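# Close the refrigerator door fully and gently

## Task

Get the refrigerator door completely closed. It fails if anything drops a long way, if the door is slammed in either direction, or if the robot topples or is left leaning. A door that stays shut only because the robot is still pressing on it does not count.

## Robot and tools

Robot: a Hello Robot Stretch 3. It has one arm only. A two-wheeled base (0.33 m long, 0.34 m wide) carries a mast with a lift, and the arm telescopes out to the robot's RIGHT side. The base can only drive straight or spin in place; it cannot slide sideways. To carry the gripper forward or back you drive the base. Spins pivot about the point between the drive wheels, 0.05 m behind the front edge. With the arm retracted and wrist folded, a spin sweeps a 0.28 m radius circle; an unfolded, level wrist reaches past it.

Frames: the base frame has its origin on the floor between the drive wheels, x forward, y left, z up. hand_pose is reported in it, located where the closed fingertips meet. Odometry is the base frame as it stood at the scene start; heading is positive to the left, from -3.142 to 3.142, and counts wheel turns only, so wheel slip looks like motion.

execute_actions takes "actions", a list run in order (an empty list just reports state and images). Each action may hold "robot", "steps" (integer 1 to 450 control steps at 30 per second; 1 if omitted) and "until". {"steps": n} alone simply waits. Inside "robot" put one command, a list of up to 8 commands run one after another, or {"stop": true}, which brakes everything and clears the queue.

A command may contain:
- "base": exactly one of {"translate_m": d}, a straight drive of d metres relative to where the base is when that command begins (forward positive, |d| at most 1), or {"rotate_rad": d}, a spin of d radians relative to the current heading (left/counter-clockwise positive, |d| at most 3.2). These are offsets, not poses.
- "joints": absolute targets by name, any subset; unnamed joints keep their previous targets. lift_m 0 to 1.1 (arm height on the mast); arm_m 0 to 0.52 (extension); wrist_yaw_rad -1.345 to 4.42 (0 along the arm, positive swings toward the front, 3.0 folds over the base); wrist_pitch_rad -1.57 to 0.451 (0 level, negative tips fingers down); wrist_roll_rad -2.911 to 2.911 (0 fingers side by side, level); gripper_m -0.089 to 0.179 (bigger is wider; true fingertip gap is 0.007 smaller near closed, 0.025 smaller fully open, zero below 0.007); head_pan_rad -3.953 to 1.73 (0 ahead, positive left, -1.57 looks along the arm); head_tilt_rad -1.53 to 0.419 (negative looks down).
- "contact_limits": {"arm_m": e}, effort in percent 1 to 100 at which the arm halts; smaller is gentler, too small halts instantly. Applies until arm_m's next command.
In a list, {"pause_s": s} waits up to 15 s. Base and joint motions in one command start together and keep running through later actions and thinking time. A new command takes over at once and discards any older queue.

"until" ends an action early when all its conditions hold. {"robot": {"status": "ended"}} with steps 450 waits until nothing reports moving and no queue runs. Other fields compare like "lift_m": [">", 0.3] or "base_status": ["!=", "moving"]; status fields accept a word. {"any": {"status": "ended"}} fires when the first motion or queue ends. An invalid or out-of-range value rejects the whole call.

Result lines: base_status shows progress in brackets (distance done of goal); joint_goals and joint_status per joint (moving, done, off_target, contact_stop, time_out, stopped, not_commanded, torque_fault); measured_speeds; refusals, queue (idle/running/done/dropped/stopped) and queue_left. Lines beginning refused:, dropped: or replaced: explain problems, counting from 0. robot.on_its_own appears when the robot has altered a goal, a joint is slack or off, a motor strains at rest, or base_tilt drifts 3 degrees or more. motor_effort is percent of max with peak in brackets; readings carry fixed bias and noise. lidar_m gives 12 distances in 30-degree sectors counter-clockwise from straight ahead (4th left, 7th behind, 10th right), in a plane 0.17 m above the floor. wrist_depth_mm and head_depth_mm are 7x7 grids of depths in mm. Every successful call returns images from head_camera, nav_camera and wrist_camera.

zoom_image: "camera" (head_camera, nav_camera or wrist_camera) and "region" [x0, y0, x1, y1] in pixels of that camera's latest image, origin top-left, at most 504 by 504.

finished_scene: "scene" is the current scene number. It is final; make sure all motion has ended and the door stays closed on its own first.

Speed: the base is fast (0.30 m/s, 1.9 rad/s) only with lift_m under 0.30, arm_m under 0.03 and wrist_yaw_rad over 2.54; otherwise 0.10 m/s and 0.63 rad/s.

Cautions: close the door slowly, not with a fast shove. Arm and lift halt and go slack on firm contact; the base, wrist and head do not, and wrist servos overloaded for seconds shut off for 10 s. Pushing an unyielding thing with the gripper higher than about 0.45 m can tip the robot, as can a repeated push after a contact_stop, driving while hooked on something fixed, or snagging furniture (especially reversing). If base_tilt shows a lean, back off in small steps, free the gripper, and lower lift_m to about 0.2 if needed. Fold or unfold the wrist only with lift_m 0.32 to 0.95, wrist_pitch_rad -0.4 and roll near 0; with wrist_yaw_rad below -0.4 keep pitch at -0.5 or lower. Finish with the gripper clear of the door.

Each tool is called after "Emit:" by a JSON object that holds its "name" and its "arguments", one argument or row to a line.

## Session

Emit:
{"name": "execute_actions", "arguments": {
  "actions": []
}}

Scene clock: 0.00 s.
robot.base_odometry: x=+0.000 y=+0.000 heading=+0.000 (m, m, rad; robot's odometry frame)
robot.turned_by_wheels: +0.000 (rad since the last result)
robot.turned_by_imu: +0.000 (rad since the last result)
robot.base_tilt: forward=+0.3 right=-0.7 (deg)
robot.lidar_m: 0.93 0.98 1.15 1.12 1.19 1.29 2.83 3.05 3.75 1.12 1.12 0.94
robot.head_depth_mm: 844 851 855 865 871 880 883 / 853 858 865 870 875 886 898 / 859 864 869 877 886 891 898 / 864 866 876 883 892 899 904 / 865 877 881 890 901 905 914 / 874 878 891 893 901 911 915 / 877 889 895 906 912 923 922
robot.base_status: not_commanded
robot.joint_positions: lift_m=+0.377 arm_m=-0.003 wrist_yaw_rad=+3.069 wrist_pitch_rad=-0.396 wrist_roll_rad=-0.014 gripper_m=+0.037 head_pan_rad=+0.003 head_tilt_rad=-0.018
robot.joint_goals: lift_m=+0.377 arm_m=-0.003 wrist_yaw_rad=+3.069 wrist_pitch_rad=-0.396 wrist_roll_rad=-0.014 gripper_m=+0.037 head_pan_rad=+0.003 head_tilt_rad=-0.018
robot.joint_status: lift_m=not_commanded arm_m=not_commanded wrist_yaw_rad=not_commanded wrist_pitch_rad=not_commanded wrist_roll_rad=not_commanded gripper_m=not_commanded head_pan_rad=not_commanded head_tilt_rad=not_commanded
robot.measured_speeds: translate_m=+0.000 rotate_rad=+0.000 lift_m=+0.000 arm_m=+0.000 wrist_yaw_rad=+0.000 wrist_pitch_rad=+0.000 wrist_roll_rad=+0.000 head_pan_rad=+0.000 head_tilt_rad=+0.000
robot: refusals=0 queue=idle queue_left=0
robot.motor_effort: left_wheel=+0 right_wheel=-1 lift_m=+34 arm_m=+0 wrist_yaw_rad=+0 wrist_pitch_rad=+6 wrist_roll_rad=+1 gripper_m=+0 head_pan_rad=+0 head_tilt_rad=+1 (%)
robot.hand_pose: x=-0.0048 y=+0.0844 z=+0.3950 quat_wxyz=(+0.164, +0.693, +0.115, +0.693) (m; robot's base frame)
robot.wrist_depth_mm: - - - - - - - / - - - - - - - / - - - - - - - / - 982 - 937 875 875 864 / 792 786 789 731 732 720 689 / 672 646 652 634 - 592 585 / 569 562 - 549 528 513 508
pictures: head_camera (sideways: a quarter turn clockwise sets it upright), nav_camera (sideways: a quarter turn counterclockwise sets it upright), wrist_camera
Images, in order (width x height): head_camera 896x504, nav_camera 672x504, wrist_camera 644x364.

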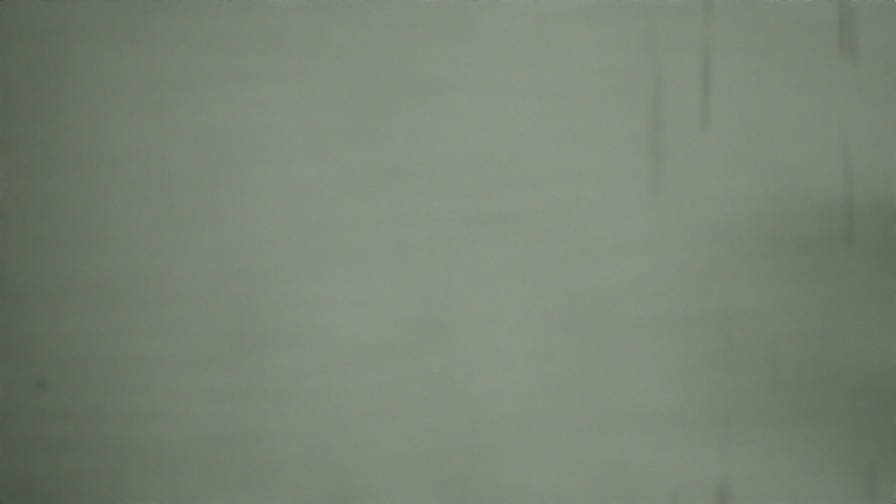

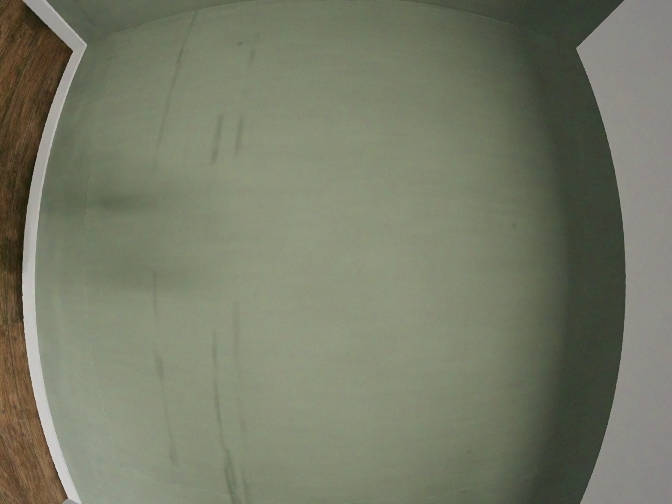

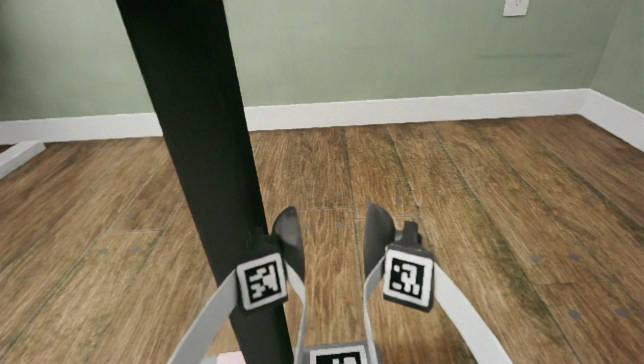

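Emit:
{"name": "execute_actions", "arguments": {
  "actions": [
    {"robot":{"base":{"rotate_rad":-2.3},"joints":{"lift_m":0.26,"head_tilt_rad":-0.5}},"steps":450,"until":{"robot":{"status":"ended"}}}
  ]
}}

Scene clock: 11.00 s.
robot.base_odometry: x=+0.000 y=+0.000 heading=-2.300 (m, m, rad; robot's odometry frame)
robot.turned_by_wheels: -2.300 (rad since the last result)
robot.turned_by_imu: -2.272 (rad since the last result)
robot.base_tilt: forward=+0.4 right=-0.5 (deg)
robot.lidar_m: 3.66 1.61 1.12 1.00 0.93 0.94 1.19 1.12 1.14 1.29 2.45 2.88
robot.head_depth_mm: 2911 3126 3367 2630 1952 1554 1295 / 3237 3566 3702 2663 1946 1559 1308 / 3636 3994 - 2703 1983 1572 1308 / 3990 - - 2679 1990 1572 1309 / 3746 - - 2722 2019 1582 1316 / 3519 3840 3938 2748 2021 1595 1315 / 3284 3549 3753 2724 2030 1608 1325
robot.base_status: done (rotate_rad -2.2999 of -2.3000)
robot.joint_positions: lift_m=+0.260 arm_m=-0.003 wrist_yaw_rad=+3.069 wrist_pitch_rad=-0.397 wrist_roll_rad=-0.014 gripper_m=+0.037 head_pan_rad=+0.003 head_tilt_rad=-0.495
robot.joint_goals: lift_m=+0.260 arm_m=-0.003 wrist_yaw_rad=+3.069 wrist_pitch_rad=-0.397 wrist_roll_rad=-0.014 gripper_m=+0.037 head_pan_rad=+0.003 head_tilt_rad=-0.500
robot.joint_status: lift_m=done arm_m=not_commanded wrist_yaw_rad=not_commanded wrist_pitch_rad=not_commanded wrist_roll_rad=not_commanded gripper_m=not_commanded head_pan_rad=not_commanded head_tilt_rad=done
robot.measured_speeds: translate_m=+0.000 rotate_rad=+0.000 lift_m=+0.000 arm_m=+0.000 wrist_yaw_rad=+0.000 wrist_pitch_rad=+0.000 wrist_roll_rad=+0.000 head_pan_rad=+0.000 head_tilt_rad=+0.000
robot: refusals=0 queue=done queue_left=0
robot.motor_effort: left_wheel=+2(9) right_wheel=-3(8) lift_m=+31(34) arm_m=+0(0) wrist_yaw_rad=+0(0) wrist_pitch_rad=+7(7) wrist_roll_rad=+1(1) gripper_m=+0(0) head_pan_rad=+0(1) head_tilt_rad=-2(24) (%)
robot.hand_pose: x=-0.0048 y=+0.0843 z=+0.2776 quat_wxyz=(+0.164, +0.693, +0.115, +0.693) (m; robot's base frame)
robot.wrist_depth_mm: 684 748 956 - - 966 - / 716 788 - - - - - / 764 860 956 933 896 869 821 / 743 759 - 711 683 675 649 / 604 608 594 571 588 551 529 / 507 514 - - - 467 450 / 448 - - - 412 399 394
pictures: head_camera (sideways: a quarter turn clockwise sets it upright), nav_camera (sideways: a quarter turn counterclockwise sets it upright), wrist_camera
Images, in order (width x height): head_camera 896x504, nav_camera 672x504, wrist_camera 644x364.

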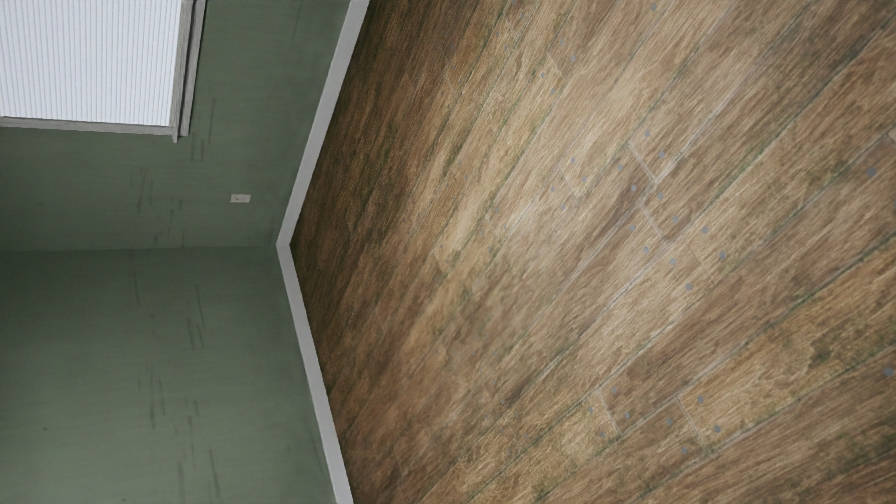

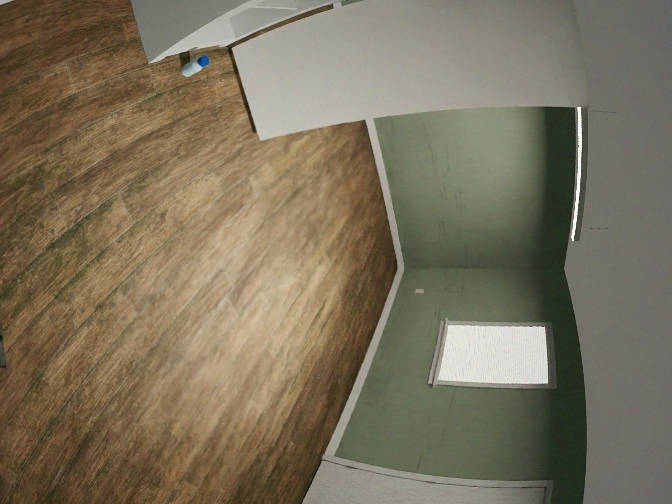

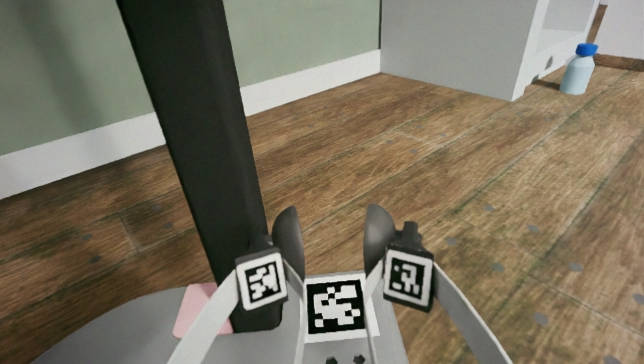

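Emit:
{"name": "execute_actions", "arguments": {
  "actions": [
    {"robot":[{"base":{"translate_m":0.65}},{"base":{"rotate_rad":-2.47},"joints":{"head_pan_rad":-2.0,"head_tilt_rad":-0.95}},{"base":{"translate_m":-0.5}},{"joints":{"lift_m":0.34}},{"joints":{"wrist_yaw_rad":0,"gripper_m":0.17}}],"steps":450,"until":{"robot":{"status":"ended"}}}
  ]
}}

Scene clock: 32.20 s.
robot.base_odometry: x=-0.462 y=-0.984 heading=+1.513 (m, m, rad; robot's odometry frame)
robot.turned_by_wheels: -2.470 (rad since the last result)
robot.turned_by_imu: -2.440 (rad since the last result)
robot.base_tilt: forward=+0.6 right=-0.7 (deg)
robot.lidar_m: 2.14 1.85 2.53 2.48 2.65 2.70 0.59 0.62 0.91 0.72 1.35 1.93
robot.head_depth_mm: 820 922 1026 1147 1309 1237 1138 / 876 1025 1196 1408 1384 1240 1153 / 833 1203 1352 1487 1381 1257 - / 808 1269 1143 1464 1375 1256 - / 781 1237 1093 1412 1399 1283 1118 / 758 1167 917 1500 1398 1239 1114 / 624 746 1523 1593 1399 1248 1123
robot.base_status: done (translate_m -0.5000 of -0.5000)
robot.joint_positions: lift_m=+0.340 arm_m=-0.003 wrist_yaw_rad=+0.003 wrist_pitch_rad=-0.397 wrist_roll_rad=-0.014 gripper_m=+0.170 head_pan_rad=-1.993 head_tilt_rad=-0.939
robot.joint_goals: lift_m=+0.340 arm_m=-0.003 wrist_yaw_rad=+0.000 wrist_pitch_rad=-0.397 wrist_roll_rad=-0.014 gripper_m=+0.170 head_pan_rad=-2.000 head_tilt_rad=-0.950
robot.joint_status: lift_m=done arm_m=not_commanded wrist_yaw_rad=done wrist_pitch_rad=not_commanded wrist_roll_rad=not_commanded gripper_m=done head_pan_rad=done head_tilt_rad=done
robot.measured_speeds: translate_m=+0.000 rotate_rad=+0.000 lift_m=+0.000 arm_m=+0.000 wrist_yaw_rad=+0.000 wrist_pitch_rad=+0.000 wrist_roll_rad=+0.000 head_pan_rad=+0.000 head_tilt_rad=+0.000
robot: refusals=0 queue=done queue_left=0
robot.motor_effort: left_wheel=+3(9) right_wheel=-4(11) lift_m=+37(39) arm_m=-1(1) wrist_yaw_rad=-3(3) wrist_pitch_rad=+7(7) wrist_roll_rad=+1(1) gripper_m=+1(95) head_pan_rad=-2(33) head_tilt_rad=-3(27) (%)
robot.hand_pose: x=-0.0209 y=-0.3692 z=+0.3573 quat_wxyz=(+0.699, +0.142, -0.688, -0.138) (m; robot's base frame)
robot.wrist_depth_mm: 982 945 940 949 426 806 723 / - - - - 464 861 724 / - - - - 516 760 693 / 954 917 873 858 556 592 577 / 736 740 705 696 615 581 592 / 613 - 586 576 563 524 561 / 532 503 506 496 484 481 461
pictures: head_camera (sideways: a quarter turn clockwise sets it upright), nav_camera (sideways: a quarter turn counterclockwise sets it upright), wrist_camera
Images, in order (width x height): head_camera 896x504, nav_camera 672x504, wrist_camera 644x364.

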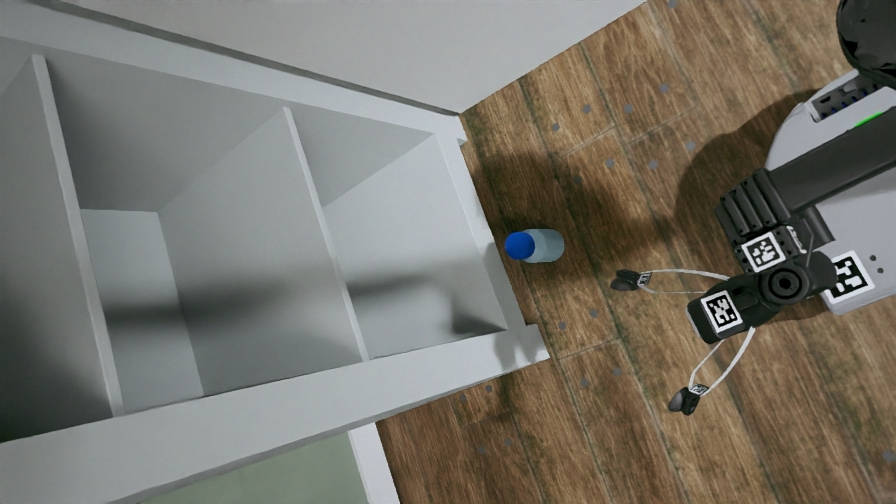

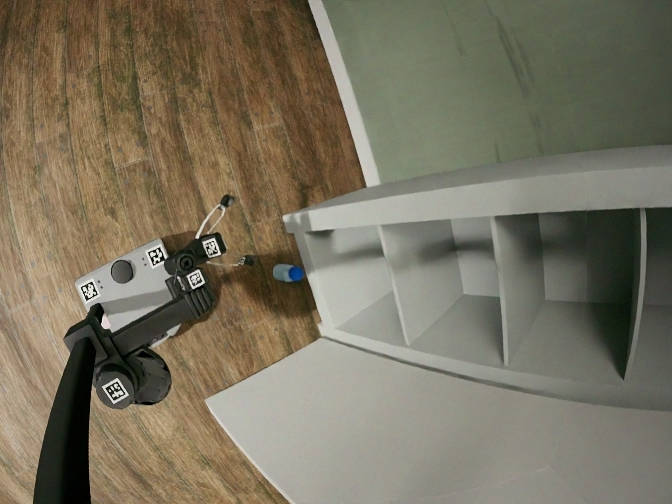

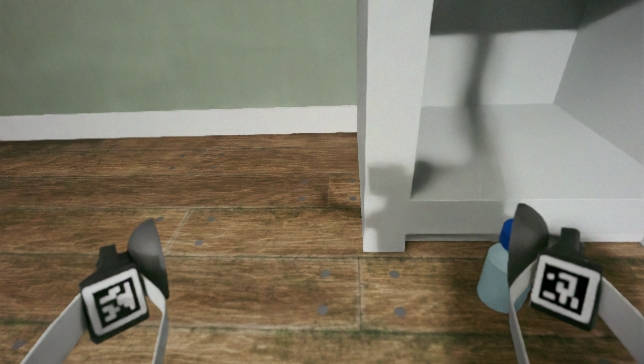

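Emit:
{"name": "execute_actions", "arguments": {
  "actions": [
    {"robot":[{"base":{"translate_m":-0.25},"joints":{"arm_m":0.12,"lift_m":0.2,"wrist_pitch_rad":-0.75,"head_pan_rad":-1.6}},{"joints":{"lift_m":0.13}}],"steps":450,"until":{"robot":{"status":"ended"}}}
  ]
}}

Scene clock: 42.40 s.
robot.base_odometry: x=-0.476 y=-1.234 heading=+1.513 (m, m, rad; robot's odometry frame)
robot.turned_by_wheels: +0.000 (rad since the last result)
robot.turned_by_imu: +0.000 (rad since the last result)
robot.base_tilt: forward=+0.5 right=-0.9 (deg)
robot.lidar_m: 2.39 2.08 2.54 2.52 2.66 2.44 0.34 0.35 0.52 0.72 1.34 1.91
robot.head_depth_mm: 743 960 975 1078 1111 1097 1087 / 745 1201 1086 1368 1388 1235 1143 / 748 1201 1091 1426 1386 1277 - / 754 1207 1092 1426 1364 1241 1150 / 754 1174 1050 1257 1380 1241 1119 / 657 759 933 1557 1395 1242 1124 / 642 1375 1684 1588 1386 1246 1127
robot.base_status: done (translate_m -0.2500 of -0.2500)
robot.joint_positions: lift_m=+0.130 arm_m=+0.120 wrist_yaw_rad=+0.001 wrist_pitch_rad=-0.759 wrist_roll_rad=-0.014 gripper_m=+0.170 head_pan_rad=-1.607 head_tilt_rad=-0.939
robot.joint_goals: lift_m=+0.130 arm_m=+0.120 wrist_yaw_rad=+0.000 wrist_pitch_rad=-0.750 wrist_roll_rad=-0.014 gripper_m=+0.170 head_pan_rad=-1.600 head_tilt_rad=-0.950
robot.joint_status: lift_m=done arm_m=done wrist_yaw_rad=done wrist_pitch_rad=done wrist_roll_rad=not_commanded gripper_m=done head_pan_rad=done head_tilt_rad=done
robot.measured_speeds: translate_m=+0.000 rotate_rad=+0.000 lift_m=+0.000 arm_m=+0.000 wrist_yaw_rad=+0.000 wrist_pitch_rad=+0.000 wrist_roll_rad=+0.000 head_pan_rad=+0.000 head_tilt_rad=+0.000
robot: refusals=0 queue=done queue_left=0
robot.motor_effort: left_wheel=+2(3) right_wheel=-3(8) lift_m=+31(37) arm_m=+5(5) wrist_yaw_rad=-2(3) wrist_pitch_rad=+4(8) wrist_roll_rad=+1(1) gripper_m=+1(0) head_pan_rad=+3(22) head_tilt_rad=-5(4) (%)
robot.hand_pose: x=-0.0213 y=-0.4339 z=+0.0750 quat_wxyz=(+0.662, +0.264, -0.652, -0.260) (m; robot's base frame)
robot.wrist_depth_mm: 458 420 355 232 327 363 358 / 388 382 367 254 340 344 333 / 335 326 321 298 304 300 295 / 294 289 284 279 273 269 262 / 264 261 254 249 246 243 239 / 238 - 230 227 224 220 219 / 217 210 210 207 204 202 197
pictures: head_camera (sideways: a quarter turn clockwise sets it upright), nav_camera (sideways: a quarter turn counterclockwise sets it upright), wrist_camera
Images, in order (width x height): head_camera 896x504, nav_camera 672x504, wrist_camera 644x364.

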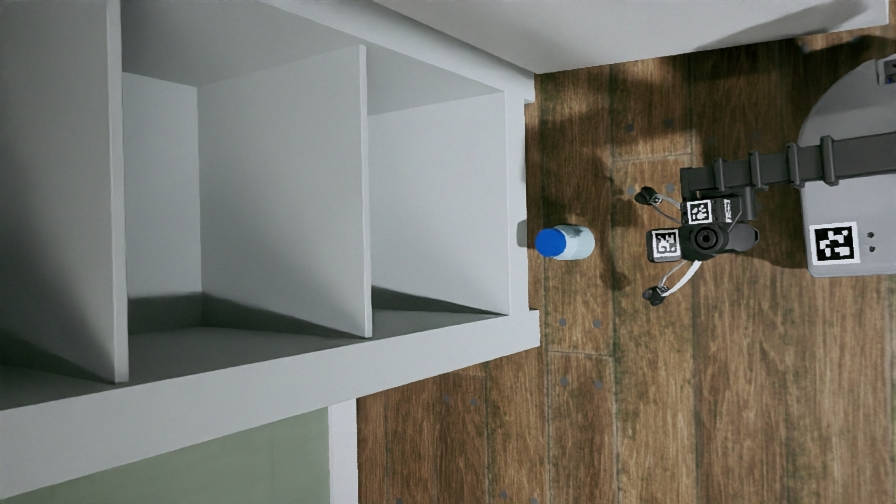

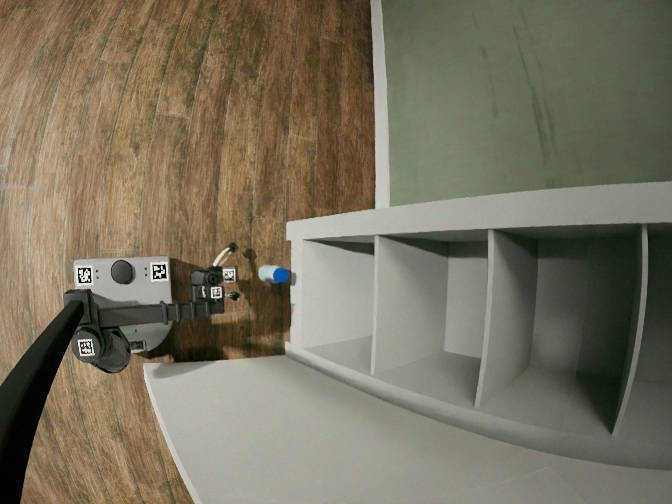

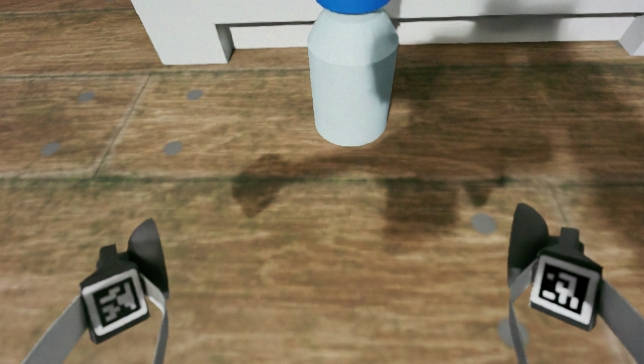

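Emit:
{"name": "execute_actions", "arguments": {
  "actions": [
    {"robot":[{"joints":{"wrist_pitch_rad":-0.45,"lift_m":0.07}},{"joints":{"arm_m":0.235}},{"joints":{"gripper_m":0.0}},{"joints":{"lift_m":0.09}},{"base":{"translate_m":0.45}},{"joints":{"lift_m":0.07}},{"joints":{"gripper_m":0.17}},{"joints":{"lift_m":0.4}}],"steps":450,"until":{"robot":{"status":"ended"}}}
  ]
}}

Scene clock: 62.47 s.
robot.base_odometry: x=-0.450 y=-0.784 heading=+1.513 (m, m, rad; robot's odometry frame)
robot.turned_by_wheels: +0.000 (rad since the last result)
robot.turned_by_imu: -0.002 (rad since the last result)
robot.base_tilt: forward=+0.2 right=-0.7 (deg)
robot.lidar_m: 1.95 1.66 2.49 2.45 2.63 2.91 0.79 0.83 0.77 1.18 1.36 1.96
robot.head_depth_mm: 694 796 1037 1410 1381 1232 1114 / 1018 1048 1063 1274 1392 1242 1146 / 1201 1411 1680 1557 1391 1239 - / 1196 1410 1720 1582 1378 1223 1146 / 1197 1419 1711 1578 1393 1243 1127 / 1185 1405 1717 1577 1392 1248 1118 / 1188 1410 1703 1596 1402 1240 1120
robot.base_status: done (translate_m +0.4500 of +0.4500)
robot.joint_positions: lift_m=+0.087 arm_m=+0.235 wrist_yaw_rad=-0.001 wrist_pitch_rad=-0.470 wrist_roll_rad=-0.014 gripper_m=+0.170 head_pan_rad=-1.607 head_tilt_rad=-0.939
robot.joint_goals: lift_m=+0.400 arm_m=+0.235 wrist_yaw_rad=+0.000 wrist_pitch_rad=-0.450 wrist_roll_rad=-0.014 gripper_m=+0.170 head_pan_rad=-1.600 head_tilt_rad=-0.950
robot.joint_status: lift_m=moving arm_m=done wrist_yaw_rad=done wrist_pitch_rad=done wrist_roll_rad=not_commanded gripper_m=done head_pan_rad=done head_tilt_rad=done
robot.measured_speeds: translate_m=+0.000 rotate_rad=+0.000 lift_m=+0.079 arm_m=+0.000 wrist_yaw_rad=+0.000 wrist_pitch_rad=+0.000 wrist_roll_rad=+0.000 head_pan_rad=+0.000 head_tilt_rad=+0.000
robot: refusals=0 queue=running queue_left=0
robot.motor_effort: left_wheel=+2(5) right_wheel=-3(6) lift_m=+38(42) arm_m=+4(4) wrist_yaw_rad=+1(1) wrist_pitch_rad=+9(25) wrist_roll_rad=+1(1) gripper_m=+0(98) head_pan_rad=+2(3) head_tilt_rad=-4(5) (%)
robot.hand_pose: x=-0.0217 y=-0.5971 z=+0.0881 quat_wxyz=(+0.693, +0.166, -0.682, -0.164) (m; robot's base frame)
robot.wrist_depth_mm: 762 754 735 726 719 483 303 / 678 636 619 588 552 478 305 / 485 464 448 143 411 405 308 / 379 364 351 121 323 332 300 / 305 308 294 141 270 276 273 / 262 - 250 146 234 237 238 / 226 217 219 175 206 209 200
pictures: head_camera (sideways: a quarter turn clockwise sets it upright), nav_camera (sideways: a quarter turn counterclockwise sets it upright), wrist_camera
Images, in order (width x height): head_camera 896x504, nav_camera 672x504, wrist_camera 644x364.

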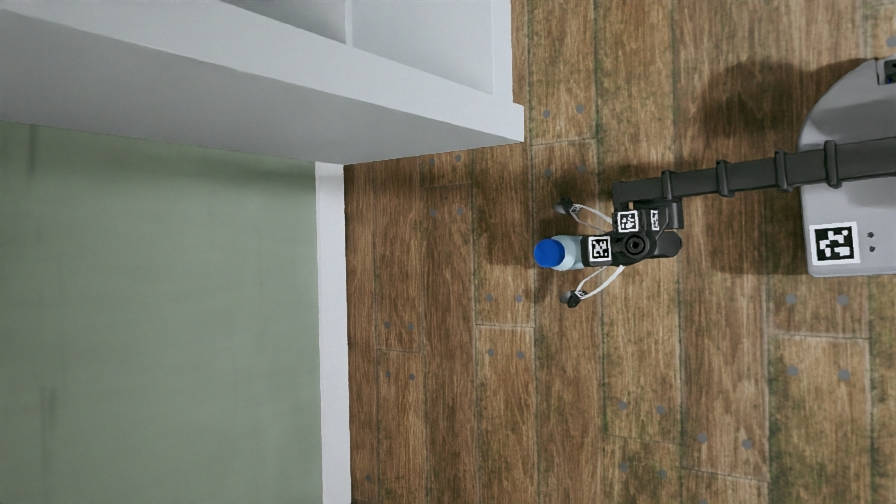

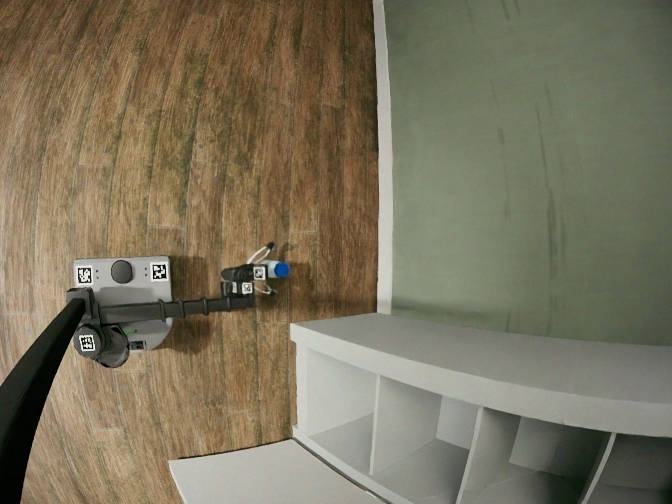

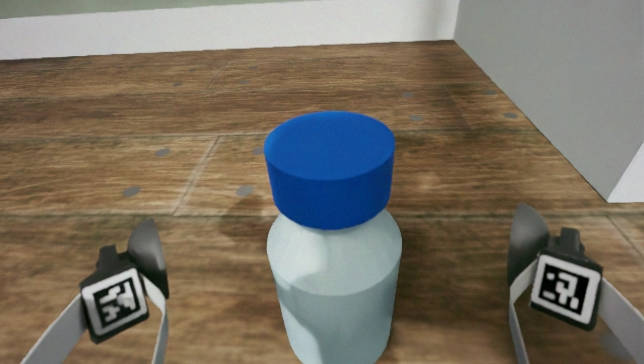

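Emit:
{"name": "execute_actions", "arguments": {
  "actions": [
    {"robot":[{"joints":{"wrist_yaw_rad":3,"wrist_pitch_rad":-0.4,"arm_m":0,"gripper_m":0,"head_pan_rad":0}},{"joints":{"lift_m":0.26},"base":{"rotate_rad":2.7}},{"base":{"translate_m":1}},{"base":{"rotate_rad":1.35}},{"base":{"translate_m":0.7}},{"base":{"rotate_rad":1.9}}],"steps":450,"until":{"robot":{"status":"ended"}}},
    {"steps":200,"until":{"robot":{"status":"ended"}}}
  ]
}}

Scene clock: 92.80 s.
robot.base_odometry: x=-0.403 y=-2.124 heading=+1.180 (m, m, rad; robot's odometry frame)
robot.turned_by_wheels: +5.950 (rad since the last result)
robot.turned_by_imu: +5.877 (rad since the last result)
robot.base_tilt: forward=+0.5 right=-0.7 (deg)
robot.lidar_m: 0.48 0.48 3.20 2.67 2.66 1.82 1.51 1.50 1.36 1.13 1.12 0.57
robot.head_depth_mm: 496 598 750 1056 1367 1234 1115 / 478 570 710 934 1309 1233 1116 / 458 544 670 864 1227 1239 1114 / 443 523 635 810 1114 1233 1114 / 427 499 603 756 1031 1241 1127 / 413 481 575 714 948 1248 1116 / 400 463 538 675 1362 1242 1124
robot.base_status: done (rotate_rad +1.8999 of +1.9000)
robot.joint_positions: lift_m=+0.260 arm_m=+0.000 wrist_yaw_rad=+2.999 wrist_pitch_rad=-0.423 wrist_roll_rad=-0.014 gripper_m=+0.000 head_pan_rad=-0.007 head_tilt_rad=-0.939
robot.joint_goals: lift_m=+0.260 arm_m=+0.000 wrist_yaw_rad=+3.000 wrist_pitch_rad=-0.400 wrist_roll_rad=-0.014 gripper_m=+0.000 head_pan_rad=+0.000 head_tilt_rad=-0.950
robot.joint_status: lift_m=done arm_m=done wrist_yaw_rad=done wrist_pitch_rad=done wrist_roll_rad=not_commanded gripper_m=done head_pan_rad=done head_tilt_rad=done
robot.measured_speeds: translate_m=+0.000 rotate_rad=+0.000 lift_m=+0.000 arm_m=+0.000 wrist_yaw_rad=+0.000 wrist_pitch_rad=+0.000 wrist_roll_rad=+0.000 head_pan_rad=+0.000 head_tilt_rad=+0.000
robot: refusals=0 queue=done queue_left=0
robot.motor_effort: left_wheel=-1(7) right_wheel=+2(11) lift_m=+31(39) arm_m=-5(6) wrist_yaw_rad=+1(3) wrist_pitch_rad=+10(10) wrist_roll_rad=+1(0) gripper_m=-2(97) head_pan_rad=+2(36) head_tilt_rad=-4(5) (%)
robot.hand_pose: x=+0.0106 y=+0.0762 z=+0.2717 quat_wxyz=(+0.197, +0.695, +0.100, +0.684) (m; robot's base frame)
robot.wrist_depth_mm: - - - - - - - / - - - - - - - / - 931 903 877 846 827 792 / 732 733 709 674 665 644 621 / 598 569 575 - 548 527 502 / 498 511 - - 469 449 439 / 436 - - - 399 398 387
pictures: head_camera (sideways: a quarter turn clockwise sets it upright), nav_camera (sideways: a quarter turn counterclockwise sets it upright), wrist_camera
Images, in order (width x height): head_camera 896x504, nav_camera 672x504, wrist_camera 644x364.

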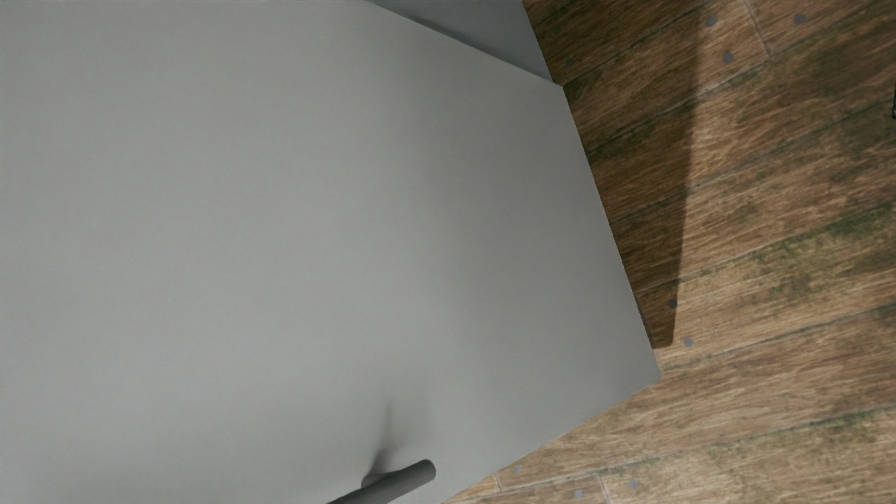

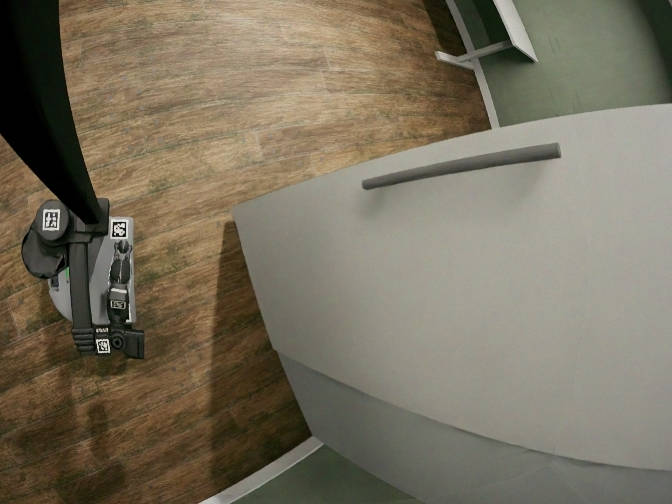

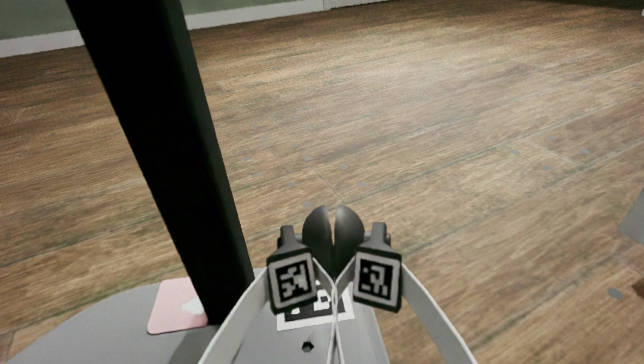

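Emit:
{"name": "execute_actions", "arguments": {
  "actions": [
    {"robot":[{"base":{"rotate_rad":0.25}},{"base":{"translate_m":0.28}},{"joints":{"lift_m":0.31,"head_pan_rad":-1}},{"base":{"translate_m":0.6}},{"joints":{"arm_m":0.08}}],"steps":450,"until":{"robot":{"status":"ended"}}}
  ]
}}

Scene clock: 111.87 s.
robot.base_odometry: x=-0.279 y=-1.253 heading=+1.430 (m, m, rad; robot's odometry frame)
robot.turned_by_wheels: +0.250 (rad since the last result)
robot.turned_by_imu: +0.247 (rad since the last result)
robot.base_tilt: forward=+0.5 right=-0.8 (deg)
robot.lidar_m: 2.40 2.17 2.88 2.73 2.77 2.54 2.38 1.63 0.45 0.42 0.43 1.39
robot.head_depth_mm: 357 412 488 598 774 1060 1100 / 373 435 519 647 853 1142 1125 / 391 459 554 702 955 1213 - / 395 465 572 842 1319 1239 1125 / 1153 1372 1706 1559 1378 1233 1112 / 1220 1467 1730 1577 1364 1231 1116 / 1291 1598 1796 1585 1394 1238 1120
robot.base_status: done (translate_m +0.6000 of +0.6000)
robot.joint_positions: lift_m=+0.310 arm_m=+0.080 wrist_yaw_rad=+2.998 wrist_pitch_rad=-0.423 wrist_roll_rad=-0.014 gripper_m=+0.000 head_pan_rad=-0.993 head_tilt_rad=-0.951
robot.joint_goals: lift_m=+0.310 arm_m=+0.080 wrist_yaw_rad=+3.000 wrist_pitch_rad=-0.400 wrist_roll_rad=-0.014 gripper_m=+0.000 head_pan_rad=-1.000 head_tilt_rad=-0.950
robot.joint_status: lift_m=done arm_m=done wrist_yaw_rad=done wrist_pitch_rad=done wrist_roll_rad=not_commanded gripper_m=done head_pan_rad=done head_tilt_rad=done
robot.measured_speeds: translate_m=+0.000 rotate_rad=+0.000 lift_m=+0.000 arm_m=+0.000 wrist_yaw_rad=+0.000 wrist_pitch_rad=+0.000 wrist_roll_rad=+0.000 head_pan_rad=+0.000 head_tilt_rad=+0.000
robot: refusals=0 queue=done queue_left=0
robot.motor_effort: left_wheel=-1(12) right_wheel=+1(22) lift_m=+36(39) arm_m=+4(5) wrist_yaw_rad=+3(17) wrist_pitch_rad=+10(10) wrist_roll_rad=+1(1) gripper_m=-3(2) head_pan_rad=-2(32) head_tilt_rad=+1(6) (%)
robot.hand_pose: x=+0.0108 y=-0.0031 z=+0.3216 quat_wxyz=(+0.197, +0.695, +0.100, +0.684) (m; robot's base frame)
robot.wrist_depth_mm: - - - - - - - / - - - - - - - / - - - - 949 920 900 / 833 815 794 770 742 725 700 / 667 665 638 - 610 596 584 / 567 573 - - 531 503 496 / 492 - - - 452 441 433
pictures: head_camera (sideways: a quarter turn clockwise sets it upright), nav_camera (sideways: a quarter turn counterclockwise sets it upright), wrist_camera
Images, in order (width x height): head_camera 896x504, nav_camera 672x504, wrist_camera 644x364.

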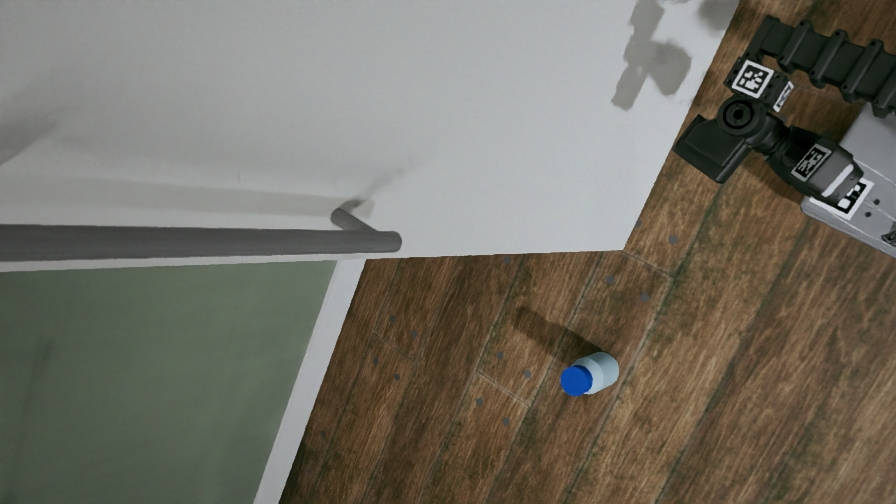

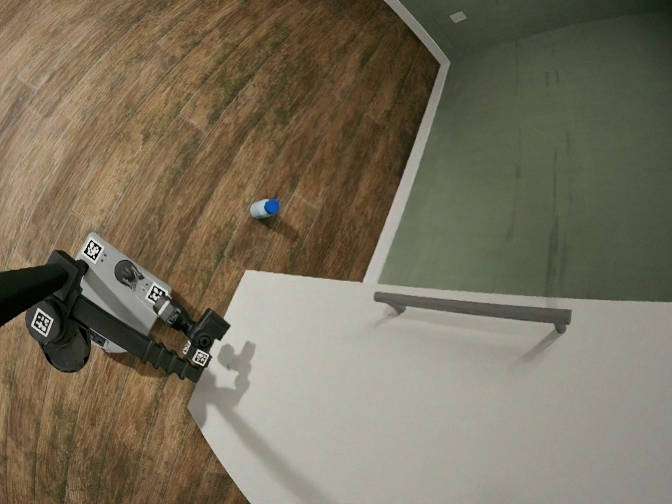

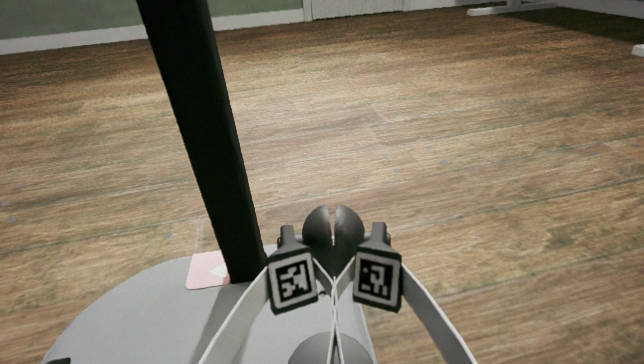

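Seems closed; confirm with a gentle press.

Emit:
{"name": "execute_actions", "arguments": {
  "actions": [
    {"robot":[{"joints":{"arm_m":0.18}},{"joints":{"arm_m":0.25},"contact_limits":{"arm_m":25}}],"steps":150,"until":{"robot":{"status":"ended"}}},
    {"robot":{"joints":{"arm_m":0.15}},"steps":60,"until":{"robot":{"status":"ended"}}}
  ]
}}

Emit:
{"name": "finished_scene", "arguments": {
  "scene": 1
}}

Scene clock: 123.03 s.
robot.base_odometry: x=-0.279 y=-1.253 heading=+1.430 (m, m, rad; robot's odometry frame)
robot.turned_by_wheels: +0.000 (rad since the last result)
robot.turned_by_imu: -0.004 (rad since the last result)
robot.base_tilt: forward=+0.4 right=-0.8 (deg)
robot.lidar_m: 2.40 2.18 2.88 2.73 2.77 2.53 2.38 1.65 0.45 0.42 0.43 1.38
robot.head_depth_mm: 357 411 487 597 772 973 1089 / 373 434 519 646 853 - 1125 / 391 458 554 700 958 1231 1148 / 394 463 577 838 1224 1245 1131 / 1146 1370 1696 1576 1382 1238 1117 / 1209 1471 1749 1584 1368 1242 1120 / 1288 1568 1776 1575 1392 1242 1127
robot.base_status: done (translate_m +0.6000 of +0.6000)
robot.joint_positions: lift_m=+0.310 arm_m=+0.150 wrist_yaw_rad=+3.002 wrist_pitch_rad=-0.423 wrist_roll_rad=-0.014 gripper_m=+0.000 head_pan_rad=-0.993 head_tilt_rad=-0.950
robot.joint_goals: lift_m=+0.310 arm_m=+0.150 wrist_yaw_rad=+3.000 wrist_pitch_rad=-0.400 wrist_roll_rad=-0.014 gripper_m=+0.000 head_pan_rad=-1.000 head_tilt_rad=-0.950
robot.joint_status: lift_m=done arm_m=done wrist_yaw_rad=done wrist_pitch_rad=done wrist_roll_rad=not_commanded gripper_m=done head_pan_rad=done head_tilt_rad=done
robot.measured_speeds: translate_m=+0.000 rotate_rad=+0.000 lift_m=+0.000 arm_m=+0.000 wrist_yaw_rad=+0.000 wrist_pitch_rad=+0.000 wrist_roll_rad=+0.000 head_pan_rad=+0.000 head_tilt_rad=+0.000
robot: refusals=0 queue=done queue_left=0
robot.motor_effort: left_wheel=+0(5) right_wheel=-1(10) lift_m=+35(36) arm_m=-5(28) wrist_yaw_rad=-3(67) wrist_pitch_rad=+10(11) wrist_roll_rad=+0(1) gripper_m=-2(2) head_pan_rad=-2(2) head_tilt_rad=+0(1) (%)
robot.hand_pose: x=+0.0098 y=-0.0737 z=+0.3216 quat_wxyz=(+0.196, +0.695, +0.101, +0.684) (m; robot's base frame)
robot.wrist_depth_mm: - - - - - - - / - - - - - - - / - - - 984 943 915 906 / 847 823 783 777 740 728 700 / 669 696 - - 618 597 585 / 562 - - - 529 510 500 / 484 - - - 448 445 434
pictures: head_camera (sideways: a quarter turn clockwise sets it upright), nav_camera (sideways: a quarter turn counterclockwise sets it upright), wrist_camera
replaced: robot.arm_m: its motion had ended contact_stop
Images, in order (width x height): head_camera 896x504, nav_camera 672x504, wrist_camera 644x364.

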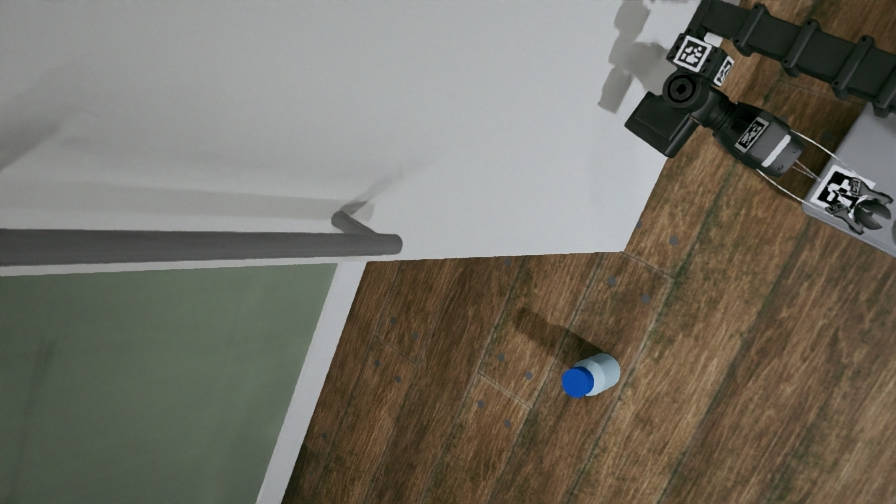

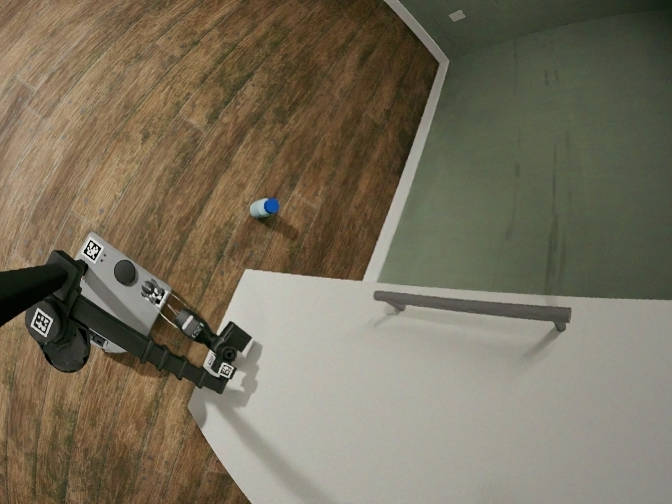

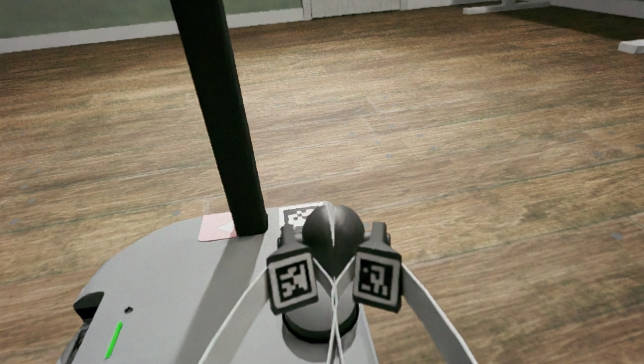

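The scene is finished: the task was done.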